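# Slide the loose cube into the empty corner of a square

## Task

Place the loose cube into the empty corner so that all four cubes form a closed two-by-two square, with the loose cube's sides touching both neighbouring cubes flat and with no gap. The arrangement must stay that way without the robot holding it.

## Robot and tools

Robot: two arms, left_arm and right_arm, facing each other across a table. left_arm's base is on the +y side. The names are labels only and do not match left or right in any picture. Each arm ends in a two-finger gripper. The fingers point along the gripper's own +x axis and spread along its y axis. The reported hand position is the spot between the finger pads, roughly 3 to 4 cm short of the tips.

Frame: every position and orientation uses one scene frame. Its origin is the table centre, +z is up, and the table surface is at z = +0.020 m. Positions are in metres. Orientations are quaternions written w first (qw, qx, qy, qz). Printed hand positions can be slightly wrong, especially when an arm is stretched out.

The 16-number row, used by both motion tools: one flat list covering both arms. Numbers 1 to 8 are left_arm: x, y, z, qw, qx, qy, qz, opening. Numbers 9 to 16 are right_arm in the same order. The position and quaternion are an absolute target pose in the scene frame, not an offset. Opening runs from -1 to 1. +1 is fully open (0.088 m). Empty fingers touch at about -0.80, and values below that add nothing. Always send all 16 numbers. To keep an arm still, repeat its last reported pose and its intended opening. To hold an orientation steady, resend the same target quaternion every time rather than copying a drifted reading.

Tools:
- execute_actions {actions, pictures}. actions is a list holding at most one item.
  - Empty list: just returns the current state.
  - {rows: [[16 numbers], ...], steps: n}: rows are absolute targets, one per 1/30 s control step. n is 1 to 15 and defaults to 15. If there are fewer rows than steps, the final row repeats.
  - {steps: n} with no rows: a pause of up to 300 steps, counted from the previous result.
  The call is refused, and nothing is sent, if any target lies more than 0.6 m from that arm's last reported position along any of its gripper's axes. pictures (true or false) switches the camera images on or off.
- move {target: [16 numbers], speed}: drives both grippers in straight lines toward the absolute target, with both finishing together. Each move lasts 0.5 to 10 s and is cut off at 10 s. speed is in m/s, from 0.002 to 0.5, default 0.25. Rotation is capped at twice that value in rad/s. The opening is applied when the move starts. The path does not avoid obstacles or the other arm. The gripper can lag behind, drift off the line, or overshoot the speed when the arm is nearly straight.
- wait {seconds: 0 to 10}: lets the simulation run with no new command.
- zoom_image {camera, region: [x0, y0, x1, y1]}: returns a close-up of the latest image, in pixels with (0, 0) at top left. The region can be at most 504x504. Cameras: cam_head_left, cam_head_right, cam_high, cam_low, cam_left_wrist, cam_right_wrist, each 504x504.
- finished_scene {scene}: ends and grades the current scene, given by its number. This is final.

Control behaviour: at each step the commanded pose is clipped to within 70 mm and 16 degrees of the measured pose. The joints then follow using damped IK, and position takes priority over orientation. A long reach therefore needs several actions. Once an action ends, the arm only continues to its last clipped pose. Joint friction can leave the gripper short of the target or slightly tilted, and very small moves may not happen at all. Check the pose after each move and correct any tilt. The simulation keeps running while you compose a reply.

Reading results: the state line gives each gripper's position, quaternion and linear/angular velocity. "Hand target" is the pose the controller is currently driving toward. grip_measured is the finger opening on the command scale, with a per-arm bias of up to about 1 mm. When squeezing something hard it reads up to 0.061 narrower than the actual gap. grip_effort_n is motor effort: negative means closing and positive means opening. It saturates near 83 N and does not reliably indicate contact. A "pose unreachable" line means the clearance check changed or blocked the command, and HELD marks the steps where that happened. move adds a line with its ending (done, off_target, moving, held, fault), the limits that were applied (paced means the target was clipped; held means some steps were blocked and the arm may then jump faster), and each gripper's distance from its target. If only one arm is named, the other arm finished normally.

Grasping: to hold something, command an opening about 0.07 below grip_measured. A smaller margin gives a lighter grip. Allow at least 0.5 s for the fingers to close fully. Objects thinner than about 3 mm get less force. The object may be tugged briefly while held, so grip firmly.

Avoid: knocking or placing anything off the table, since that fails the task. Avoid arm-to-arm collisions or pressing the arms together, fast impacts, and driving a target deep past a contact point; faster and deeper pushes hit harder. Contact torque at a joint's load limit (waist 18, shoulder 22.3, elbow 22.2, wrist pitch 5.86, wrist yaw 5.84, wrist roll 5.48 N m, including held weight) stops that arm for 10 s. Long holding heats the motors: warnings start at 50 °C, a stop occurs at 95 °C, and the arm can lose power. Release the cube and move clear before finishing, so the square holds on its own.

Each tool is called after ">>>" as a command line: name --argument value for each argument, lists and objects as JSON in quotes; but a table of rows of numbers goes row by row, as --pt "numbers of a row", without its own name.

## Session

>>> execute_actions --actions '[]'

Scene clock: 0.00 s of 5100.00 s.
left_arm: end_effector_position=(-0.0372, +0.1867, +0.4211) grip_measured=+0.846 grip_effort_n=n/a end_effector_quat_wxyz=(+0.646, -0.016, -0.019, -0.763) end_effector_velocity=(+0.000, -0.001, -0.001) end_effector_angular_velocity=(+0.006, -0.008, +0.005) | right_arm: end_effector_position=(+0.1242, -0.2589, +0.2295) grip_measured=+0.851 grip_effort_n=n/a end_effector_quat_wxyz=(+0.354, -0.661, +0.038, +0.660) end_effector_velocity=(-0.002, -0.001, -0.000) end_effector_angular_velocity=(+0.000, +0.007, +0.007)
Joint positions: left_arm=[0.003 0.842 0.649 0.241 0.001 0.008 0.08 ] | right_arm=[-0.669  1.763  1.509 -0.945 -0.262 -1.871  0.081]
Joint velocities: left_arm=[-0.002  0.002  0.002 -0.007 -0.007  0.007 -0.   ] | right_arm=[-0.002 -0.002 -0.002 -0.007 -0.007 -0.007  0.   ]
Heat: left arm: hottest shoulder 24 °C (+0.0 °C/min); right arm: hottest wrist pitch 23 °C (+0.0 °C/min).
Hand target (left_arm): -0.037, +0.187, +0.421; +0.646, -0.016, -0.019, -0.763
Hand target (right_arm): +0.124, -0.259, +0.229; -0.354, +0.661, -0.038, -0.660

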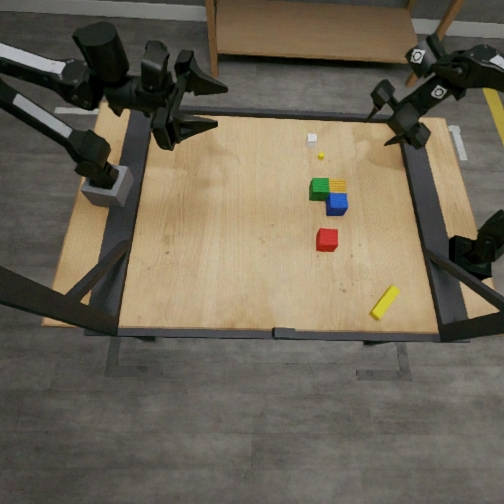

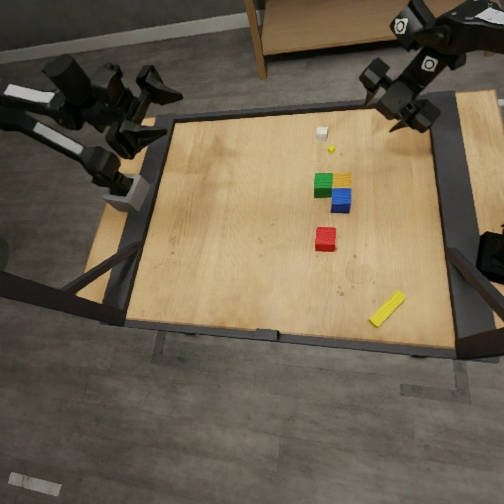

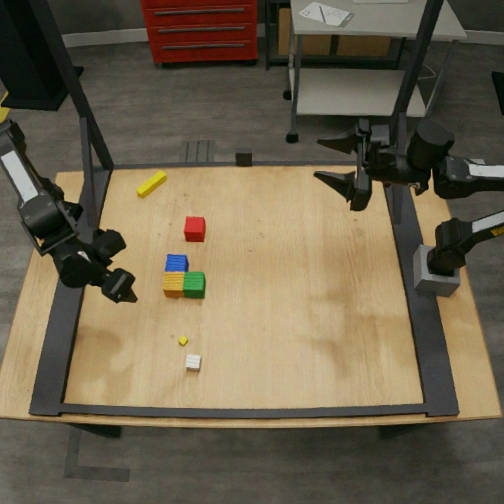

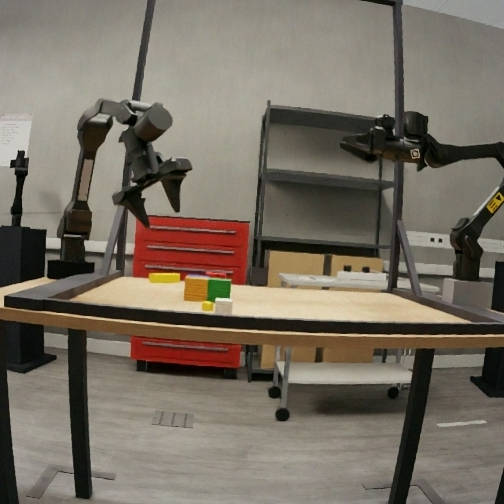

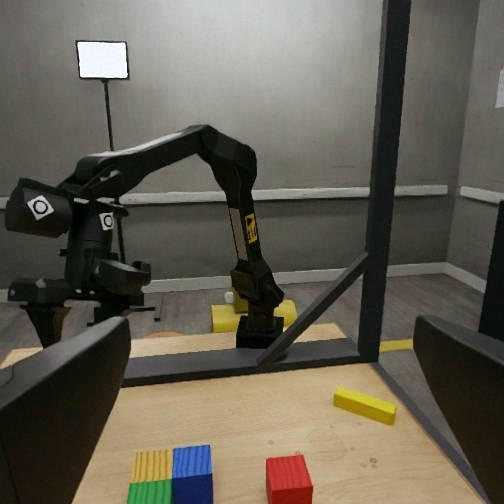

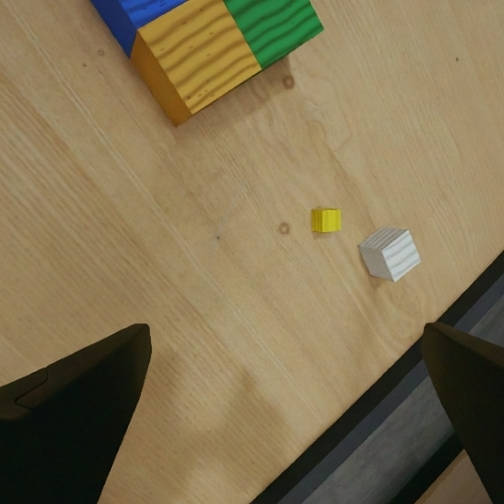

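>>> zoom_image --camera "cam_high" --region '[100, 160, 260, 320]'

>>> zoom_image --camera "cam_head_left" --region '[270, 150, 390, 270]'

Region (100, 160, 260, 320) of cam_high's 504x504 image, scaled by 3.150, with more detail than that image has.

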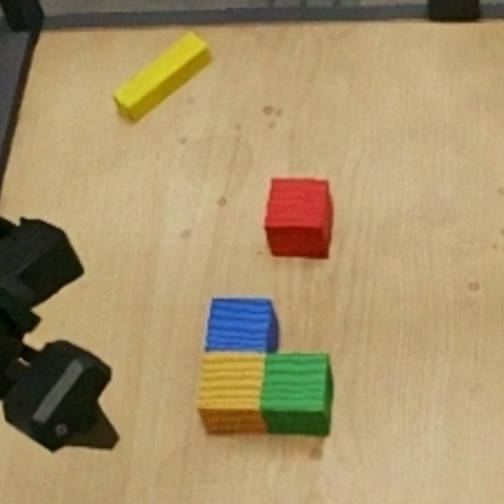

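Region (270, 150, 390, 270) of cam_head_left's 504x504 image, scaled by 4.200, with more detail than that image has.

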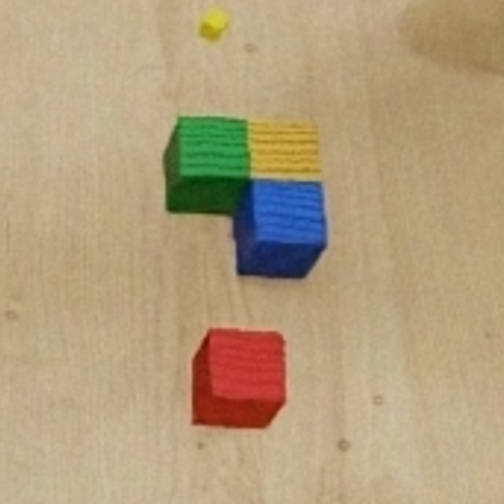

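>>> move --target '[-0.0372,0.1867,0.4211,0.646,-0.016,-0.019,-0.763,1, -0.11,-0.18,0.22,0.5,-0.5,0.5,0.5,1]'

Scene clock: 24.60 s of 5100.00 s.
left_arm: end_effector_position=(-0.0372, +0.1867, +0.4212) grip_measured=+1.000 grip_effort_n=16.5 end_effector_quat_wxyz=(+0.646, -0.016, -0.019, -0.763) end_effector_velocity=(-0.001, +0.001, -0.002) end_effector_angular_velocity=(+0.008, +0.006, -0.000) | right_arm: end_effector_position=(-0.1084, -0.1838, +0.2214) grip_measured=+1.000 grip_effort_n=17.9 end_effector_quat_wxyz=(+0.500, -0.503, +0.499, +0.498) end_effector_velocity=(-0.002, +0.000, +0.003) end_effector_angular_velocity=(+0.006, +0.021, +0.019)
Joint positions: left_arm=[0.003 0.842 0.649 0.242 0.001 0.008 0.088] | right_arm=[ 0.078  1.884  1.708 -1.398  0.007 -0.182  0.088]
Joint velocities: left_arm=[-0.007 -0.002 -0.002 -0.007 -0.007 -0.007  0.   ] | right_arm=[-0.002 -0.002  0.007 -0.007 -0.022 -0.022  0.   ]
Heat: left arm: hottest elbow 25 °C (+2.4 °C/min); right arm: hottest shoulder 25 °C (+4.9 °C/min).
Hand target (left_arm): -0.037, +0.187, +0.421; +0.646, -0.016, -0.019, -0.763
Hand target (right_arm): -0.109, -0.181, +0.220; +0.500, -0.501, +0.502, +0.497
Off the commanded pose (left_arm): 0.000 m, 0 deg.
Off the commanded pose (right_arm): 0.004 m, 0 deg.
After step 90, 18.97 s passed at rest.
move: done

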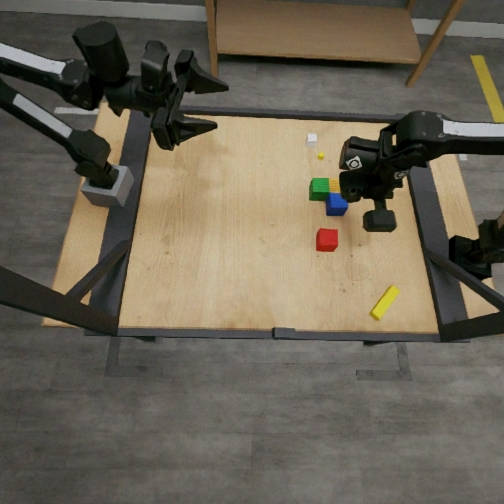

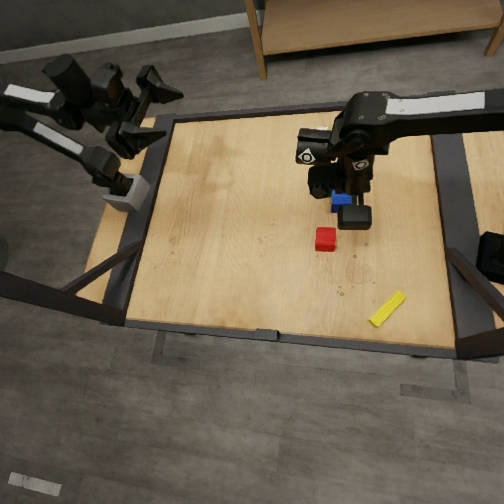

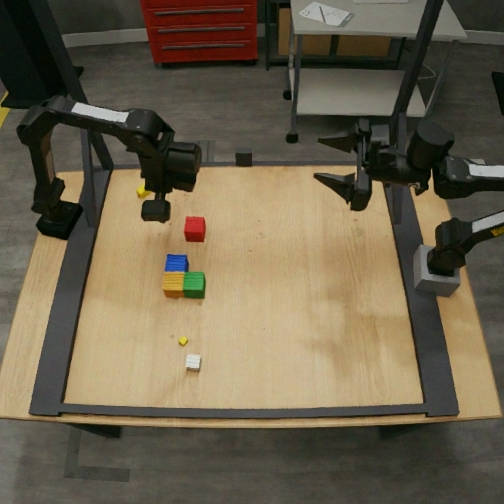

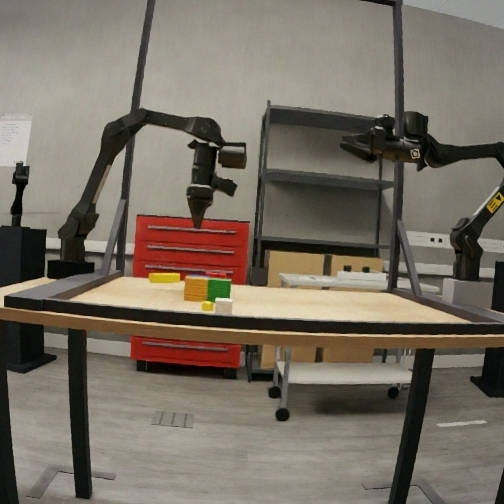

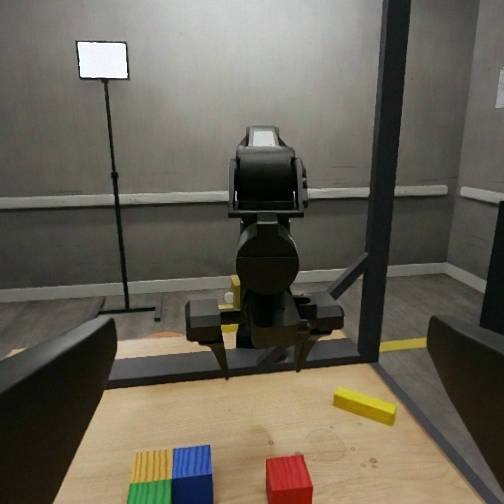

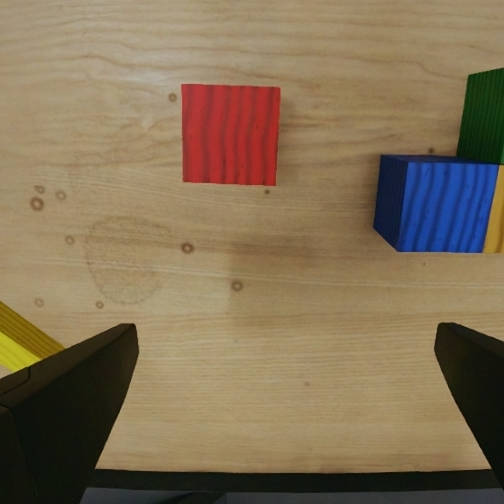

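>>> move --target '[-0.0372,0.1867,0.4211,0.646,-0.016,-0.019,-0.763,1, -0.128,-0.135,0.13,0.5,-0.5,0.5,0.5,1]' --speed 0.15

Scene clock: 43.77 s of 5100.00 s.
left_arm: end_effector_position=(-0.0372, +0.1867, +0.4212) grip_measured=+1.000 grip_effort_n=16.0 end_effector_quat_wxyz=(+0.646, -0.016, -0.019, -0.763) end_effector_velocity=(-0.002, +0.001, +0.000) end_effector_angular_velocity=(+0.004, +0.006, -0.010) | right_arm: end_effector_position=(-0.1268, -0.1348, +0.1344) grip_measured=+1.000 grip_effort_n=17.9 end_effector_quat_wxyz=(+0.502, -0.500, +0.496, +0.502) end_effector_velocity=(-0.001, -0.004, +0.001) end_effector_angular_velocity=(-0.016, +0.009, -0.010)
Joint positions: left_arm=[0.003 0.842 0.649 0.242 0.001 0.008 0.088] | right_arm=[ 0.144  2.082  1.643 -1.124  0.004 -0.117  0.088]
Joint velocities: left_arm=[-0.002 -0.002  0.002 -0.007  0.007 -0.007  0.   ] | right_arm=[-0.002 -0.002  0.002 -0.022 -0.007  0.007  0.   ]
Heat: left arm: hottest elbow 27 °C (+4.1 °C/min); right arm: hottest shoulder 26 °C (+4.1 °C/min).
Hand target (left_arm): -0.037, +0.187, +0.421; +0.646, -0.016, -0.019, -0.763
Hand target (right_arm): -0.128, -0.135, +0.130; +0.500, -0.500, +0.500, +0.500
Off the commanded pose (left_arm): 0.000 m, 0 deg.
Off the commanded pose (right_arm): 0.005 m, 1 deg.
After step 90, 15.07 s passed at rest.
move: done

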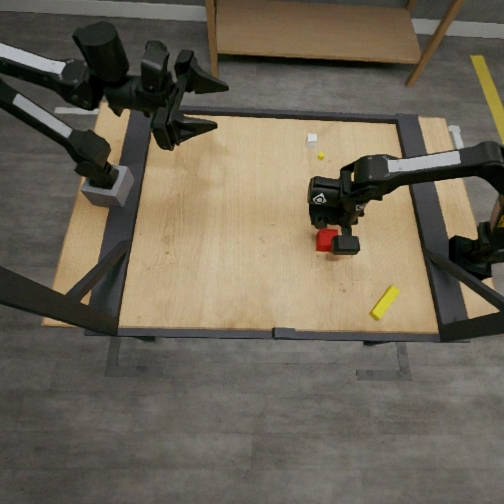

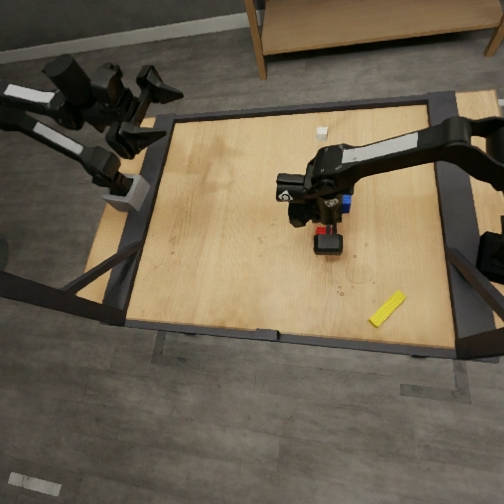

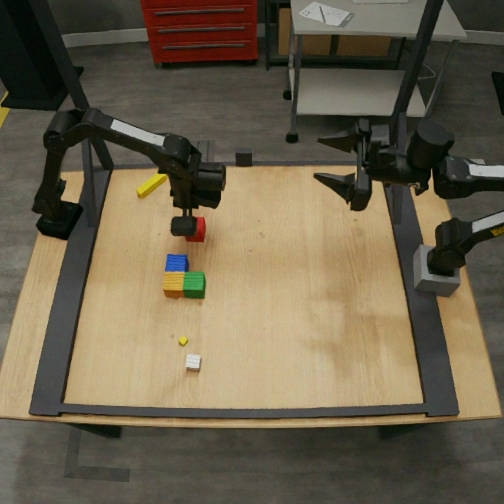

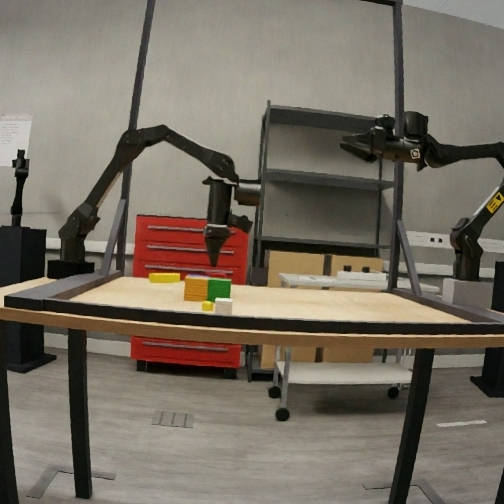

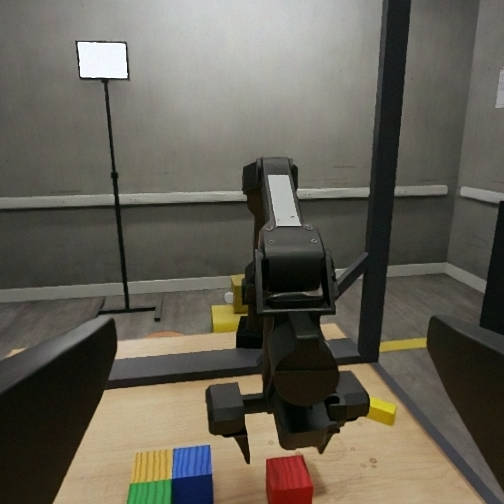

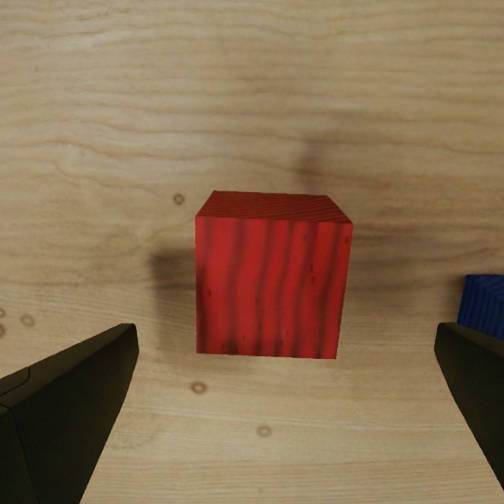

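>>> move --target '[-0.0372,0.1867,0.4211,0.646,-0.016,-0.019,-0.763,1, -0.129,-0.135,0.062,0.5,-0.5,0.5,0.5,1]' --speed 0.08

Scene clock: 52.47 s of 5100.00 s.
left_arm: end_effector_position=(-0.0372, +0.1867, +0.4212) grip_measured=+1.000 grip_effort_n=16.0 end_effector_quat_wxyz=(+0.646, -0.016, -0.019, -0.763) end_effector_velocity=(-0.003, +0.001, -0.002) end_effector_angular_velocity=(+0.011, +0.020, -0.016) | right_arm: end_effector_position=(-0.1271, -0.1328, +0.0673) grip_measured=+1.000 grip_effort_n=17.9 end_effector_quat_wxyz=(+0.504, -0.499, +0.495, +0.503) end_effector_velocity=(+0.002, +0.001, +0.000) end_effector_angular_velocity=(+0.006, -0.008, -0.010)
Joint positions: left_arm=[0.003 0.842 0.649 0.242 0.001 0.008 0.088] | right_arm=[ 0.145  2.166  1.496 -0.887  0.004 -0.115  0.088]
Joint velocities: left_arm=[-0.007 -0.002 -0.002 -0.007  0.007 -0.022  0.   ] | right_arm=[-0.002 -0.002 -0.002  0.007  0.007  0.007  0.   ]
Heat: left arm: hottest elbow 27 °C (+3.4 °C/min); right arm: hottest shoulder 27 °C (+4.6 °C/min).
Hand target (left_arm): -0.037, +0.187, +0.421; +0.646, -0.016, -0.019, -0.763
Hand target (right_arm): -0.129, -0.135, +0.062; +0.500, -0.500, +0.500, +0.500
Off the commanded pose (left_arm): 0.000 m, 0 deg.
Off the commanded pose (right_arm): 0.006 m, 1 deg.
After step 90, 4.43 s passed at rest.
move: done

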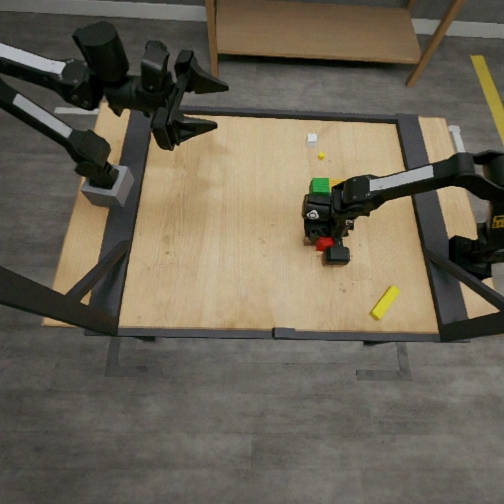

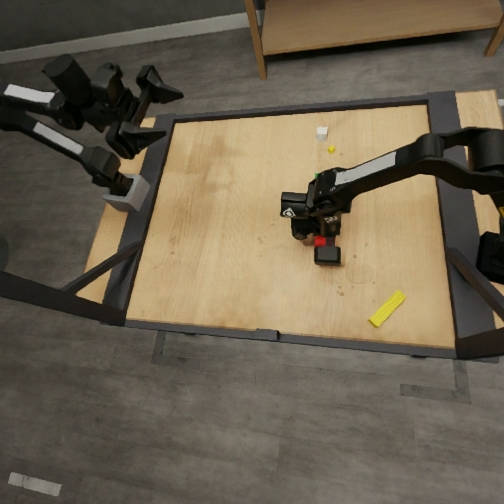

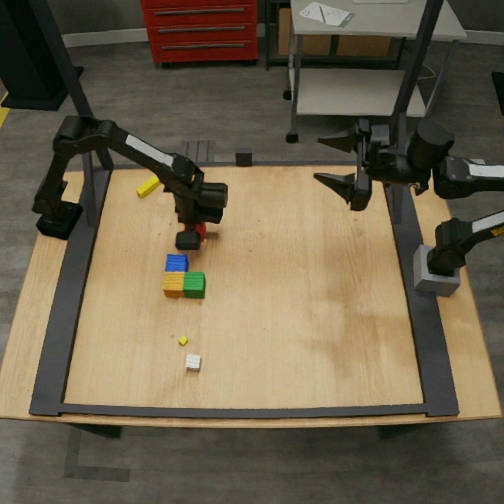

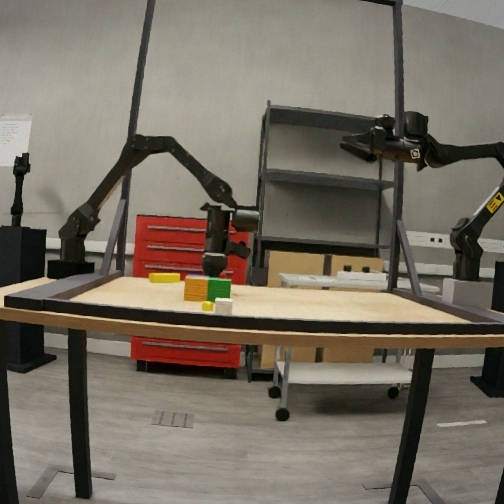

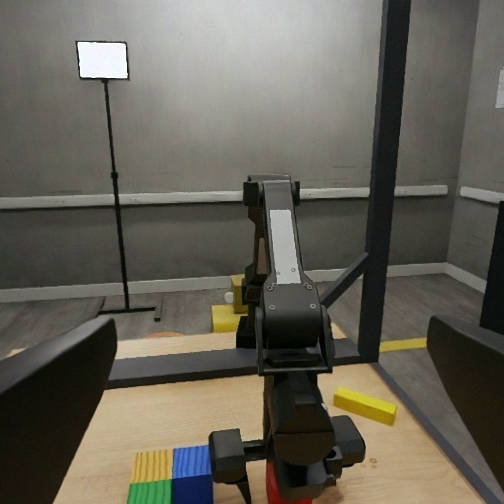

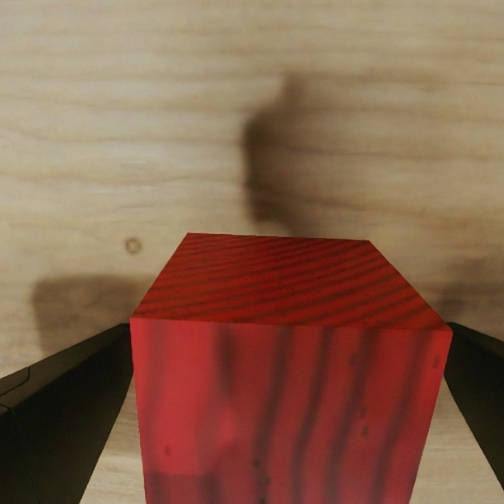

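>>> move --target '[-0.0372,0.1867,0.4211,0.646,-0.016,-0.019,-0.763,1, -0.129,-0.135,0.062,0.5,-0.5,0.5,0.5,0.08]' --speed 0.05

Scene clock: 57.33 s of 5100.00 s.
left_arm: end_effector_position=(-0.0372, +0.1867, +0.4212) grip_measured=+1.000 grip_effort_n=16.0 end_effector_quat_wxyz=(+0.646, -0.016, -0.019, -0.763) end_effector_velocity=(-0.001, +0.001, -0.002) end_effector_angular_velocity=(+0.006, -0.008, +0.000) | right_arm: end_effector_position=(-0.1274, -0.1325, +0.0673) grip_measured=+0.182 grip_effort_n=-83.5 end_effector_quat_wxyz=(+0.504, -0.498, +0.495, +0.503) end_effector_velocity=(-0.000, -0.002, +0.002) end_effector_angular_velocity=(-0.002, +0.007, +0.005)
Joint positions: left_arm=[0.003 0.842 0.649 0.242 0.001 0.008 0.088] | right_arm=[ 0.146  2.166  1.496 -0.886  0.002 -0.114  0.048]
Joint velocities: left_arm=[-0.007 -0.002 -0.002 -0.007 -0.007  0.007  0.   ] | right_arm=[-0.002 -0.007 -0.002 -0.007 -0.007 -0.007 -0.   ]
Heat: left arm: hottest elbow 28 °C (+4.2 °C/min); right arm: hottest shoulder 27 °C (+4.2 °C/min).
Hand target (left_arm): -0.037, +0.187, +0.421; +0.646, -0.016, -0.019, -0.763
Hand target (right_arm): -0.129, -0.135, +0.062; +0.500, -0.500, +0.500, +0.500
Off the commanded pose (left_arm): 0.000 m, 0 deg.
Off the commanded pose (right_arm): 0.006 m, 1 deg.
After step 90, 1.17 s passed at rest.
move: done

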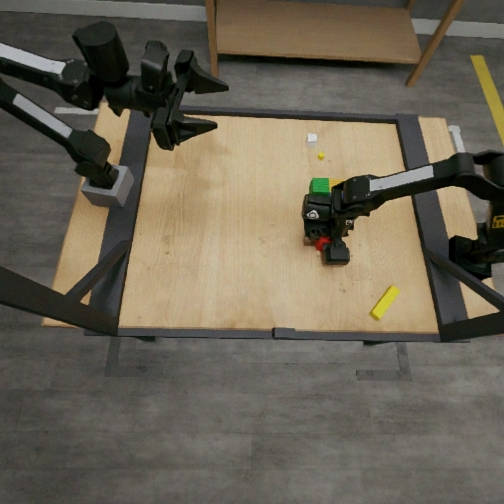

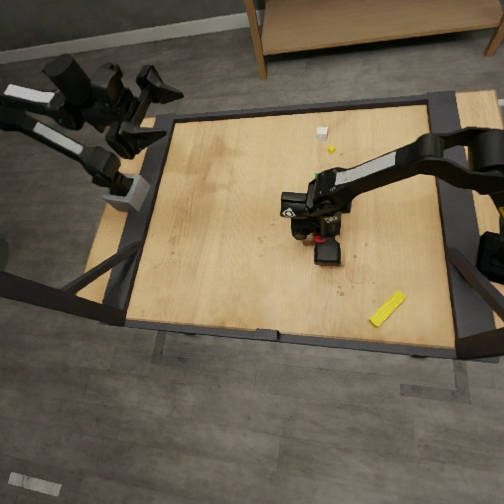

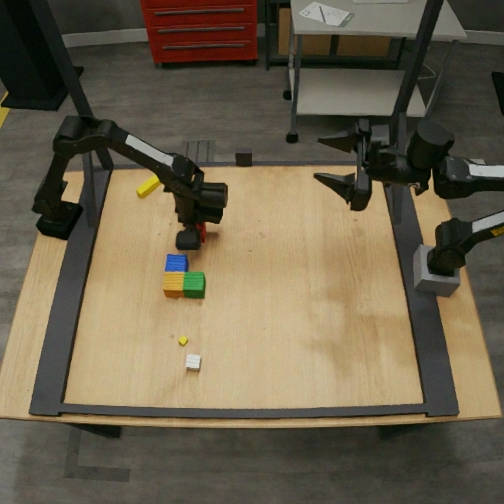

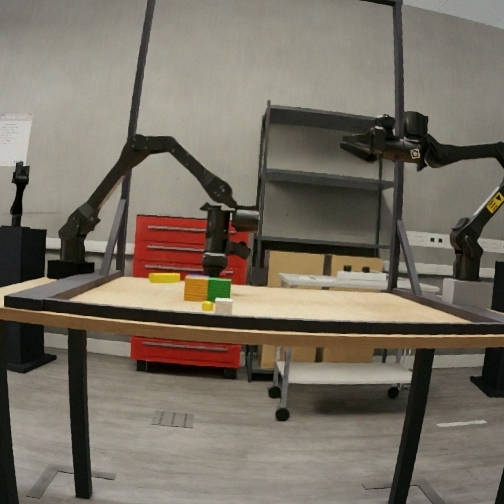

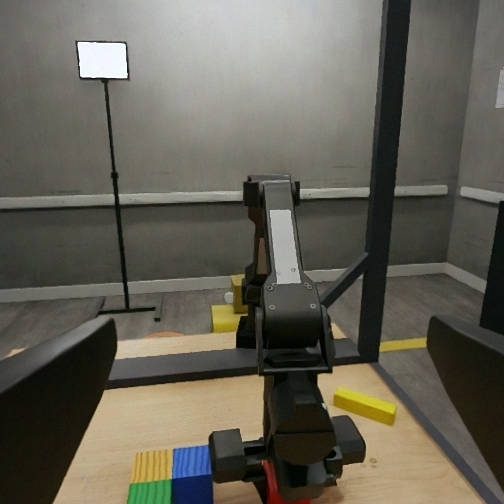

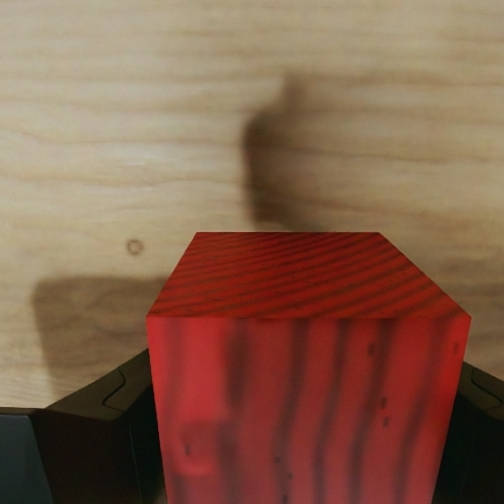

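>>> move --target '[-0.0372,0.1867,0.4211,0.646,-0.016,-0.019,-0.763,1, -0.11,-0.113,0.078,0.5,-0.5,0.5,0.5,0.11]' --speed 0.06

>>> move --target '[-0.0372,0.1867,0.4211,0.646,-0.016,-0.019,-0.763,1, -0.048,-0.113,0.078,0.5,-0.5,0.5,0.5,0.11]' --speed 0.06

Scene clock: 66.50 s of 5100.00 s.
left_arm: end_effector_position=(-0.0372, +0.1867, +0.4212) grip_measured=+1.000 grip_effort_n=16.5 end_effector_quat_wxyz=(+0.646, -0.016, -0.019, -0.763) end_effector_velocity=(+0.000, +0.000, -0.005) end_effector_angular_velocity=(+0.021, -0.010, +0.005) | right_arm: end_effector_position=(-0.1105, -0.1152, +0.0793) grip_measured=+0.182 grip_effort_n=-83.5 end_effector_quat_wxyz=(+0.502, -0.499, +0.500, +0.499) end_effector_velocity=(-0.000, -0.001, -0.003) end_effector_angular_velocity=(-0.011, +0.009, +0.005)
Joint positions: left_arm=[0.003 0.842 0.649 0.242 0.001 0.008 0.088] | right_arm=[ 0.11   2.229  1.651 -0.992  0.002 -0.143  0.048]
Joint velocities: left_arm=[-0.002 -0.002 -0.002 -0.022 -0.007  0.007  0.   ] | right_arm=[-0.002  0.012  0.007 -0.007 -0.007 -0.007  0.   ]
Heat: left arm: hottest elbow 28 °C (+4.0 °C/min); right arm: hottest shoulder 28 °C (+5.0 °C/min).
Hand target (left_arm): -0.037, +0.187, +0.421; +0.646, -0.016, -0.019, -0.763
Hand target (right_arm): -0.110, -0.113, +0.078; +0.500, -0.500, +0.500, +0.500
Off the commanded pose (left_arm): 0.000 m, 0 deg.
Off the commanded pose (right_arm): 0.003 m, 0 deg.
After step 90, 5.40 s passed at rest.
move: done

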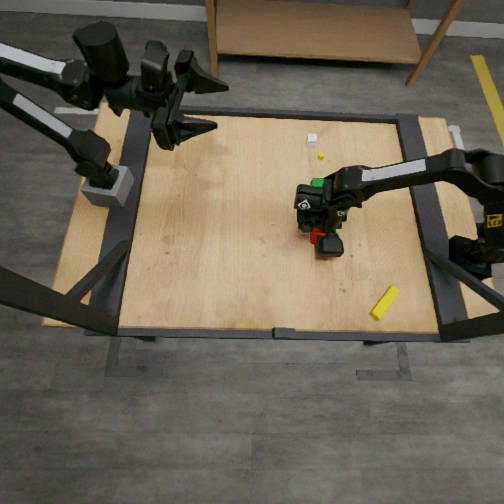

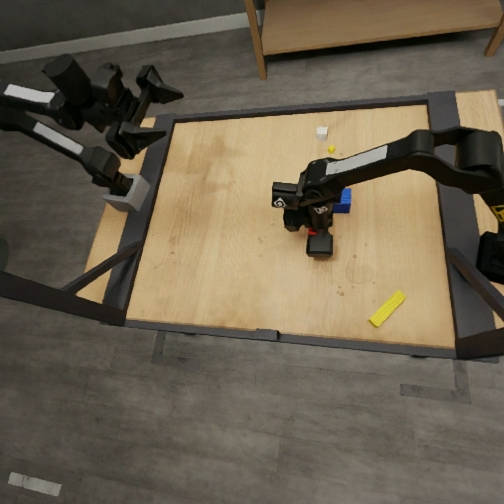

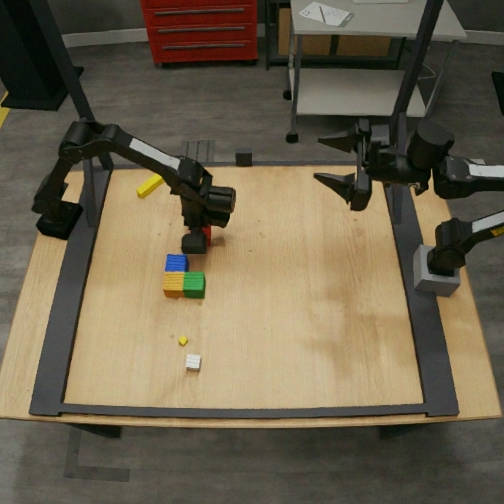

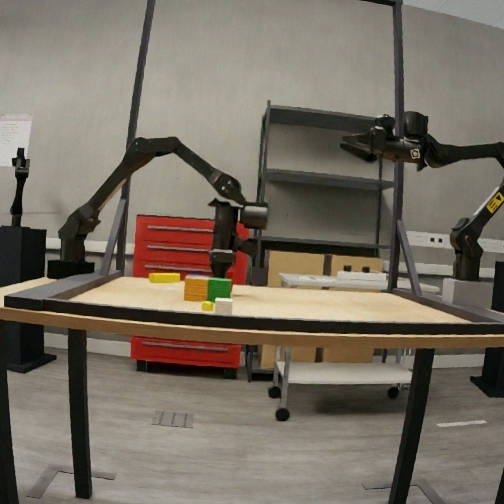

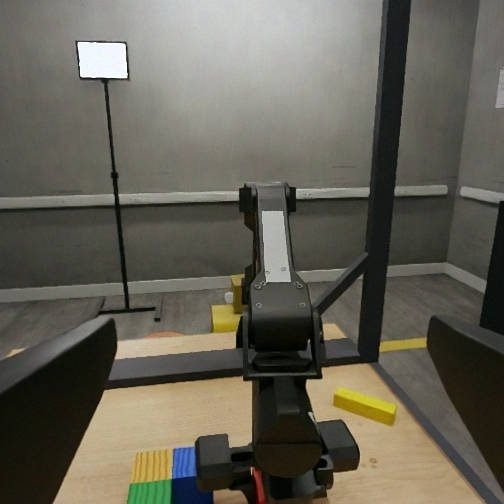

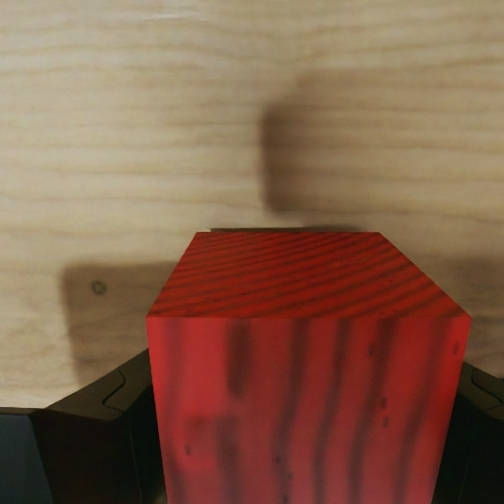

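Scene clock: 67.87 s of 5100.00 s.
left_arm: end_effector_position=(-0.0372, +0.1867, +0.4212) grip_measured=+1.000 grip_effort_n=16.5 end_effector_quat_wxyz=(+0.646, -0.016, -0.019, -0.763) end_effector_velocity=(-0.002, +0.001, -0.004) end_effector_angular_velocity=(+0.011, -0.010, -0.009) | right_arm: end_effector_position=(-0.0484, -0.1153, +0.0794) grip_measured=+0.182 grip_effort_n=-83.5 end_effector_quat_wxyz=(+0.502, -0.499, +0.501, +0.498) end_effector_velocity=(-0.000, -0.001, -0.000) end_effector_angular_velocity=(-0.009, -0.005, +0.024)
Joint positions: left_arm=[0.003 0.842 0.649 0.242 0.001 0.008 0.088] | right_arm=[-0.032  2.281  1.74  -1.029  0.002 -0.284  0.048]
Joint velocities: left_arm=[-0.002 -0.002 -0.007 -0.007  0.007  0.007  0.   ] | right_arm=[ 0.002  0.002  0.002 -0.007  0.007 -0.022 -0.   ]
Heat: left arm: hottest elbow 28 °C (+4.0 °C/min); right arm: hottest shoulder 28 °C (+5.0 °C/min).
Hand target (left_arm): -0.037, +0.187, +0.421; +0.646, -0.016, -0.019, -0.763
Hand target (right_arm): -0.048, -0.113, +0.078; +0.500, -0.500, +0.500, +0.500
Off the commanded pose (left_arm): 0.000 m, 0 deg.
Off the commanded pose (right_arm): 0.003 m, 0 deg.
move: done

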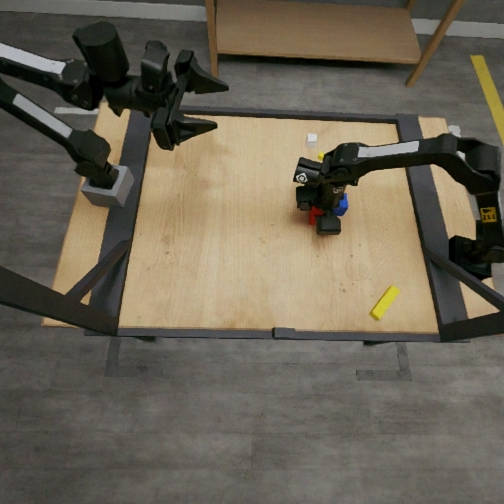

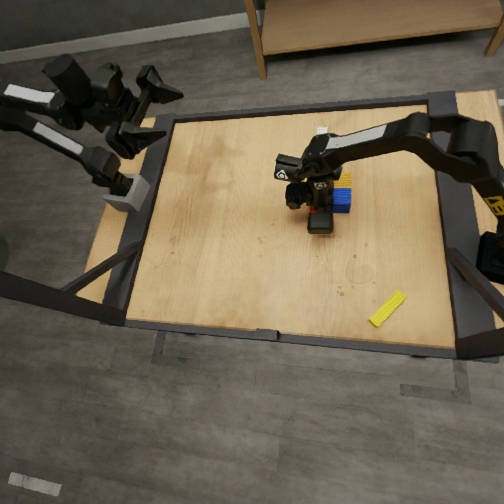

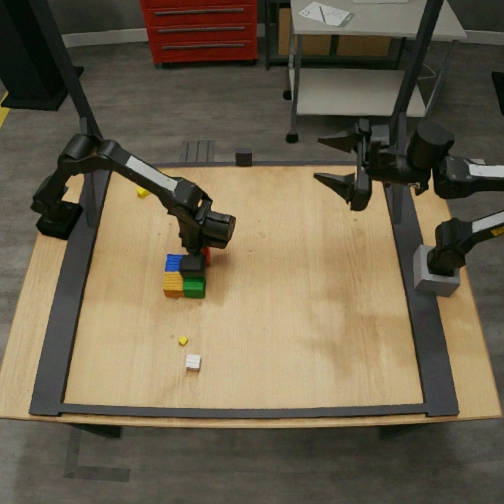

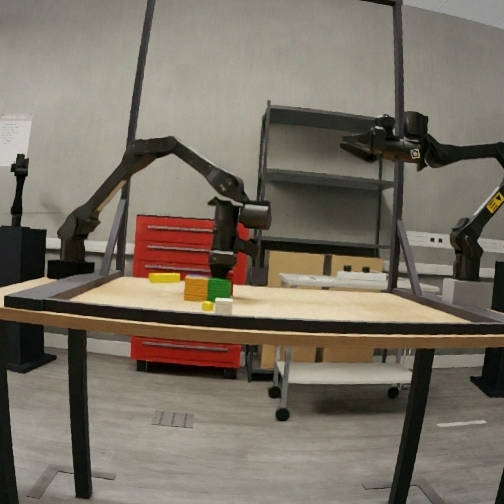

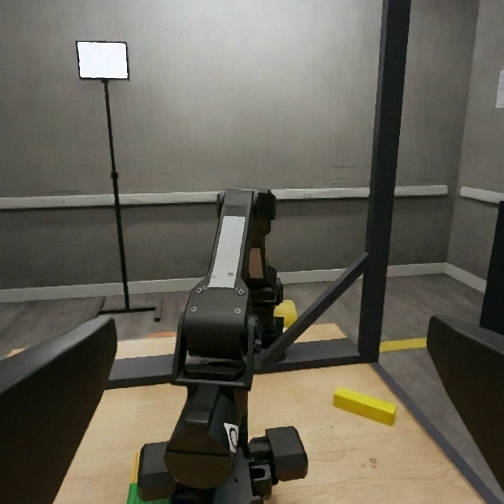

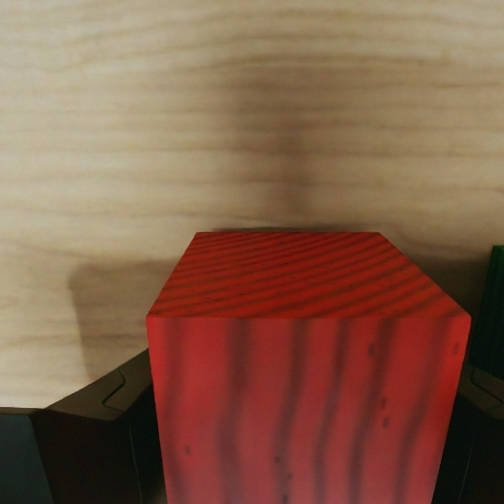

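>>> move --target '[-0.0372,0.1867,0.4211,0.646,-0.016,-0.019,-0.763,1, -0.040,-0.118,0.063,0.5,-0.5,0.5,0.5,0.11]' --speed 0.02

Scene clock: 72.33 s of 5100.00 s.
left_arm: end_effector_position=(-0.0372, +0.1867, +0.4212) grip_measured=+1.000 grip_effort_n=16.5 end_effector_quat_wxyz=(+0.646, -0.016, -0.019, -0.763) end_effector_velocity=(+0.001, +0.001, -0.004) end_effector_angular_velocity=(+0.018, +0.005, +0.005) | right_arm: end_effector_position=(-0.0392, -0.1167, +0.0691) grip_measured=+0.182 grip_effort_n=-83.5 end_effector_quat_wxyz=(+0.506, -0.498, +0.496, +0.500) end_effector_velocity=(+0.002, +0.006, +0.002) end_effector_angular_velocity=(+0.028, -0.001, +0.005)
Joint positions: left_arm=[0.003 0.842 0.649 0.242 0.001 0.008 0.088] | right_arm=[-0.053  2.288  1.709 -0.978  0.003 -0.306  0.048]
Joint velocities: left_arm=[-0.002 -0.007 -0.002 -0.022 -0.007 -0.007  0.   ] | right_arm=[-0.002 -0.002  0.002  0.022 -0.007 -0.007 -0.   ]
Heat: left arm: hottest elbow 29 °C (+5.1 °C/min); right arm: hottest shoulder 28 °C (+4.0 °C/min).
Hand target (left_arm): -0.037, +0.187, +0.421; +0.646, -0.016, -0.019, -0.763
Hand target (right_arm): -0.040, -0.118, +0.063; +0.500, -0.500, +0.500, +0.500
Off the commanded pose (left_arm): 0.000 m, 0 deg.
Off the commanded pose (right_arm): 0.006 m, 1 deg.
After step 90, 0.17 s passed at rest.
move: done

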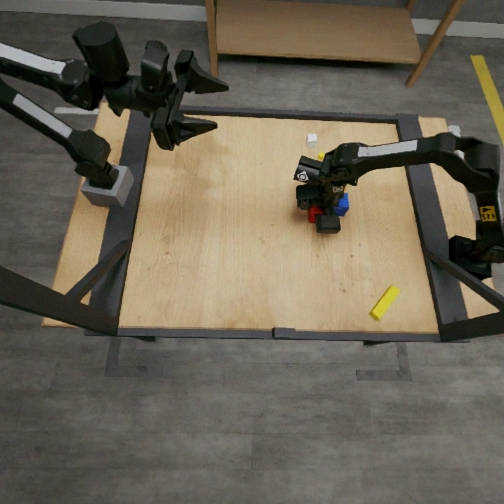

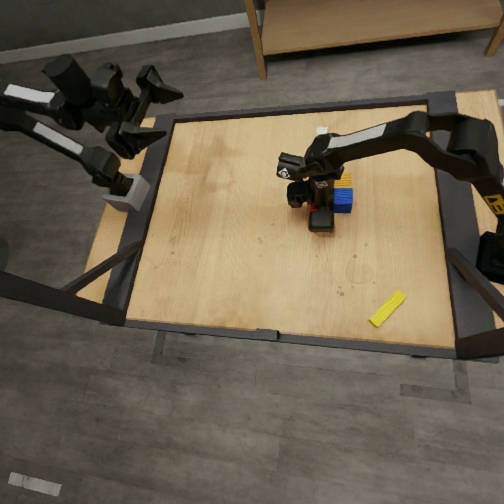

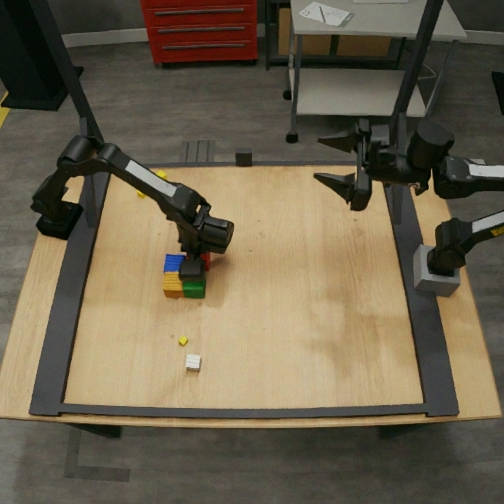

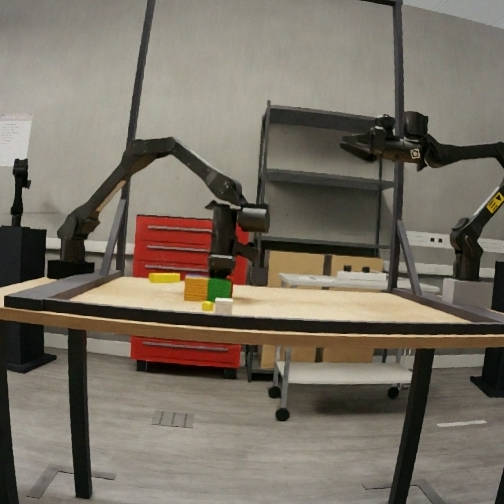

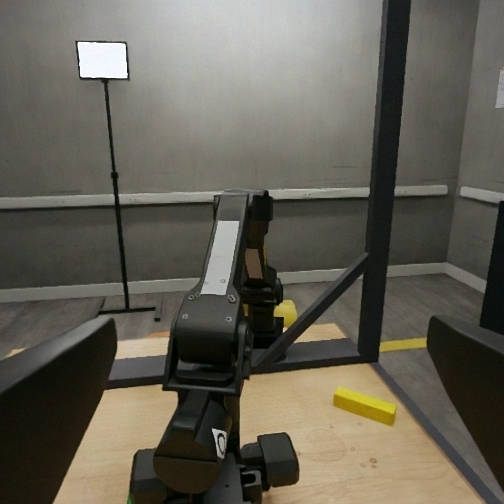

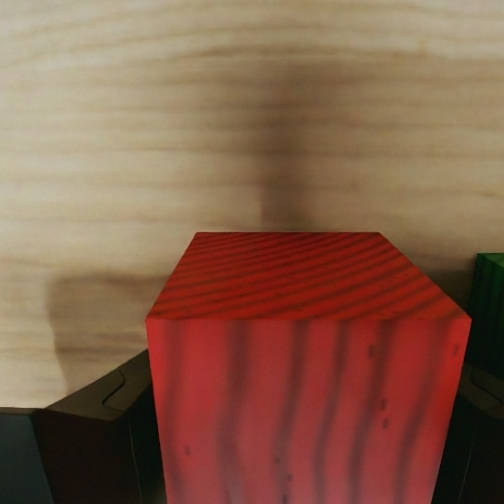

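>>> move --target '[-0.0372,0.1867,0.4211,0.646,-0.016,-0.019,-0.763,1, -0.040,-0.1225,0.062,0.5,-0.5,0.5,0.5,0.11]' --speed 0.01

Scene clock: 78.53 s of 5100.00 s.
left_arm: end_effector_position=(-0.0372, +0.1867, +0.4212) grip_measured=+1.000 grip_effort_n=16.5 end_effector_quat_wxyz=(+0.646, -0.016, -0.019, -0.763) end_effector_velocity=(+0.000, +0.000, -0.002) end_effector_angular_velocity=(+0.008, +0.006, +0.005) | right_arm: end_effector_position=(-0.0394, -0.1178, +0.0670) grip_measured=+0.182 grip_effort_n=-83.5 end_effector_quat_wxyz=(+0.506, -0.497, +0.496, +0.501) end_effector_velocity=(-0.003, -0.003, -0.001) end_effector_angular_velocity=(-0.005, +0.025, +0.005)
Joint positions: left_arm=[0.003 0.842 0.649 0.242 0.001 0.008 0.088] | right_arm=[-0.053  2.286  1.697 -0.966  0.003 -0.307  0.048]
Joint velocities: left_arm=[-0.002 -0.002 -0.002 -0.007 -0.007 -0.007  0.   ] | right_arm=[-0.002 -0.002 -0.007 -0.007 -0.022 -0.007 -0.   ]
Heat: left arm: hottest elbow 29 °C (+5.0 °C/min); right arm: hottest shoulder 29 °C (+5.0 °C/min).
Hand target (left_arm): -0.037, +0.187, +0.421; +0.646, -0.016, -0.019, -0.763
Hand target (right_arm): -0.040, -0.123, +0.062; +0.500, -0.500, +0.500, +0.500
Off the commanded pose (left_arm): 0.000 m, 0 deg.
Off the commanded pose (right_arm): 0.007 m, 1 deg.
After step 90, 2.07 s passed at rest.
move: done

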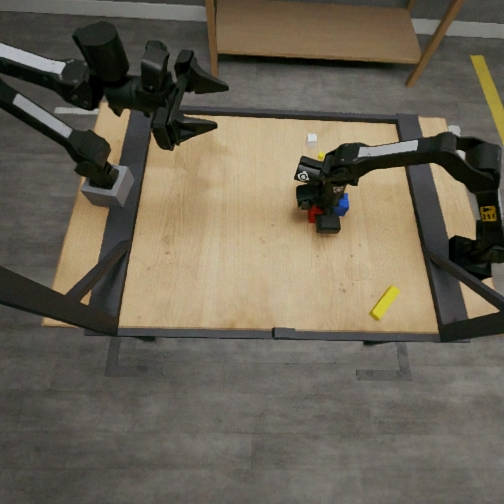

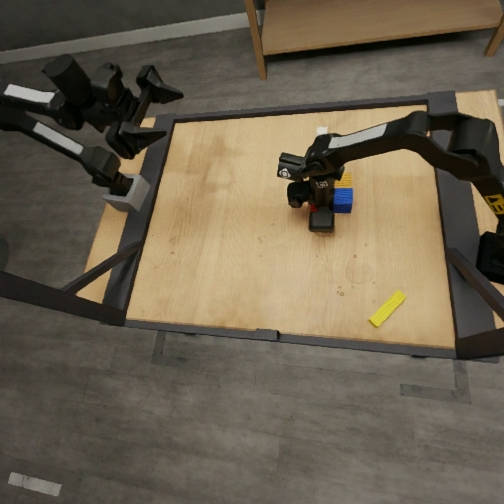

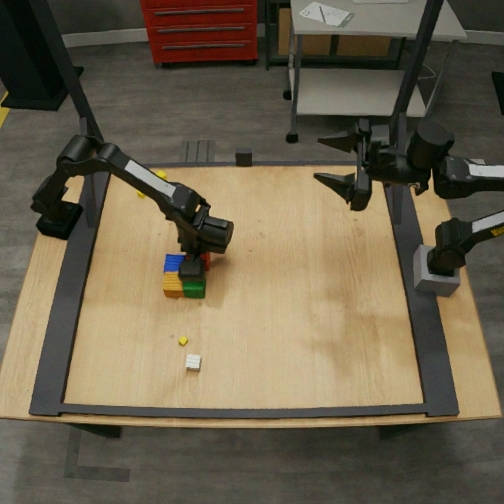

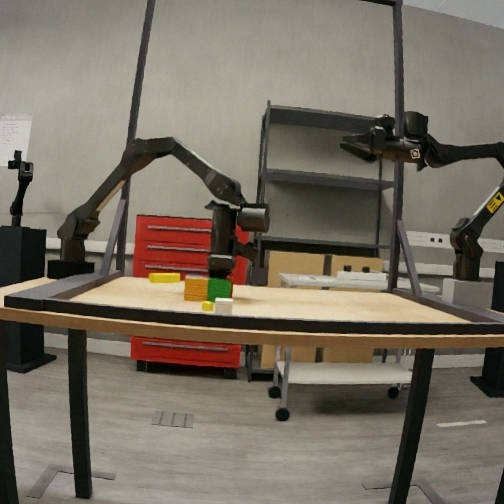

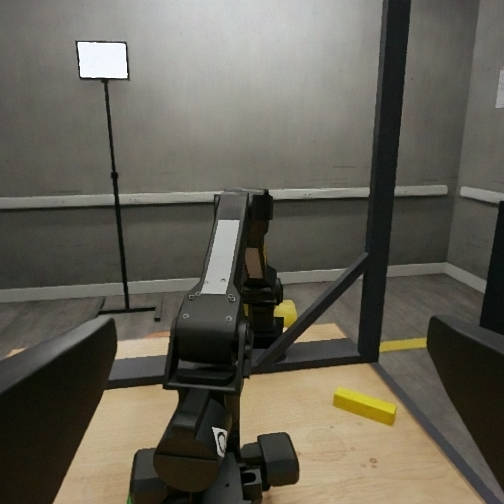

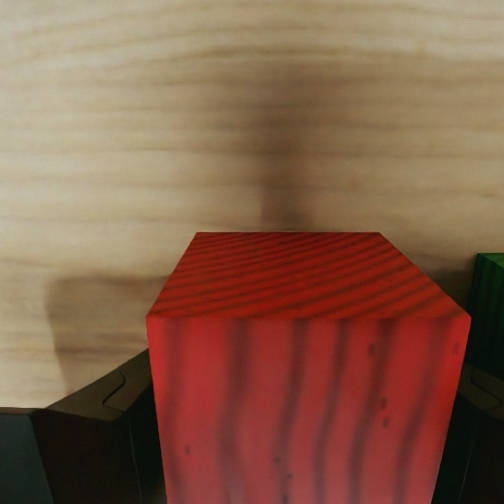

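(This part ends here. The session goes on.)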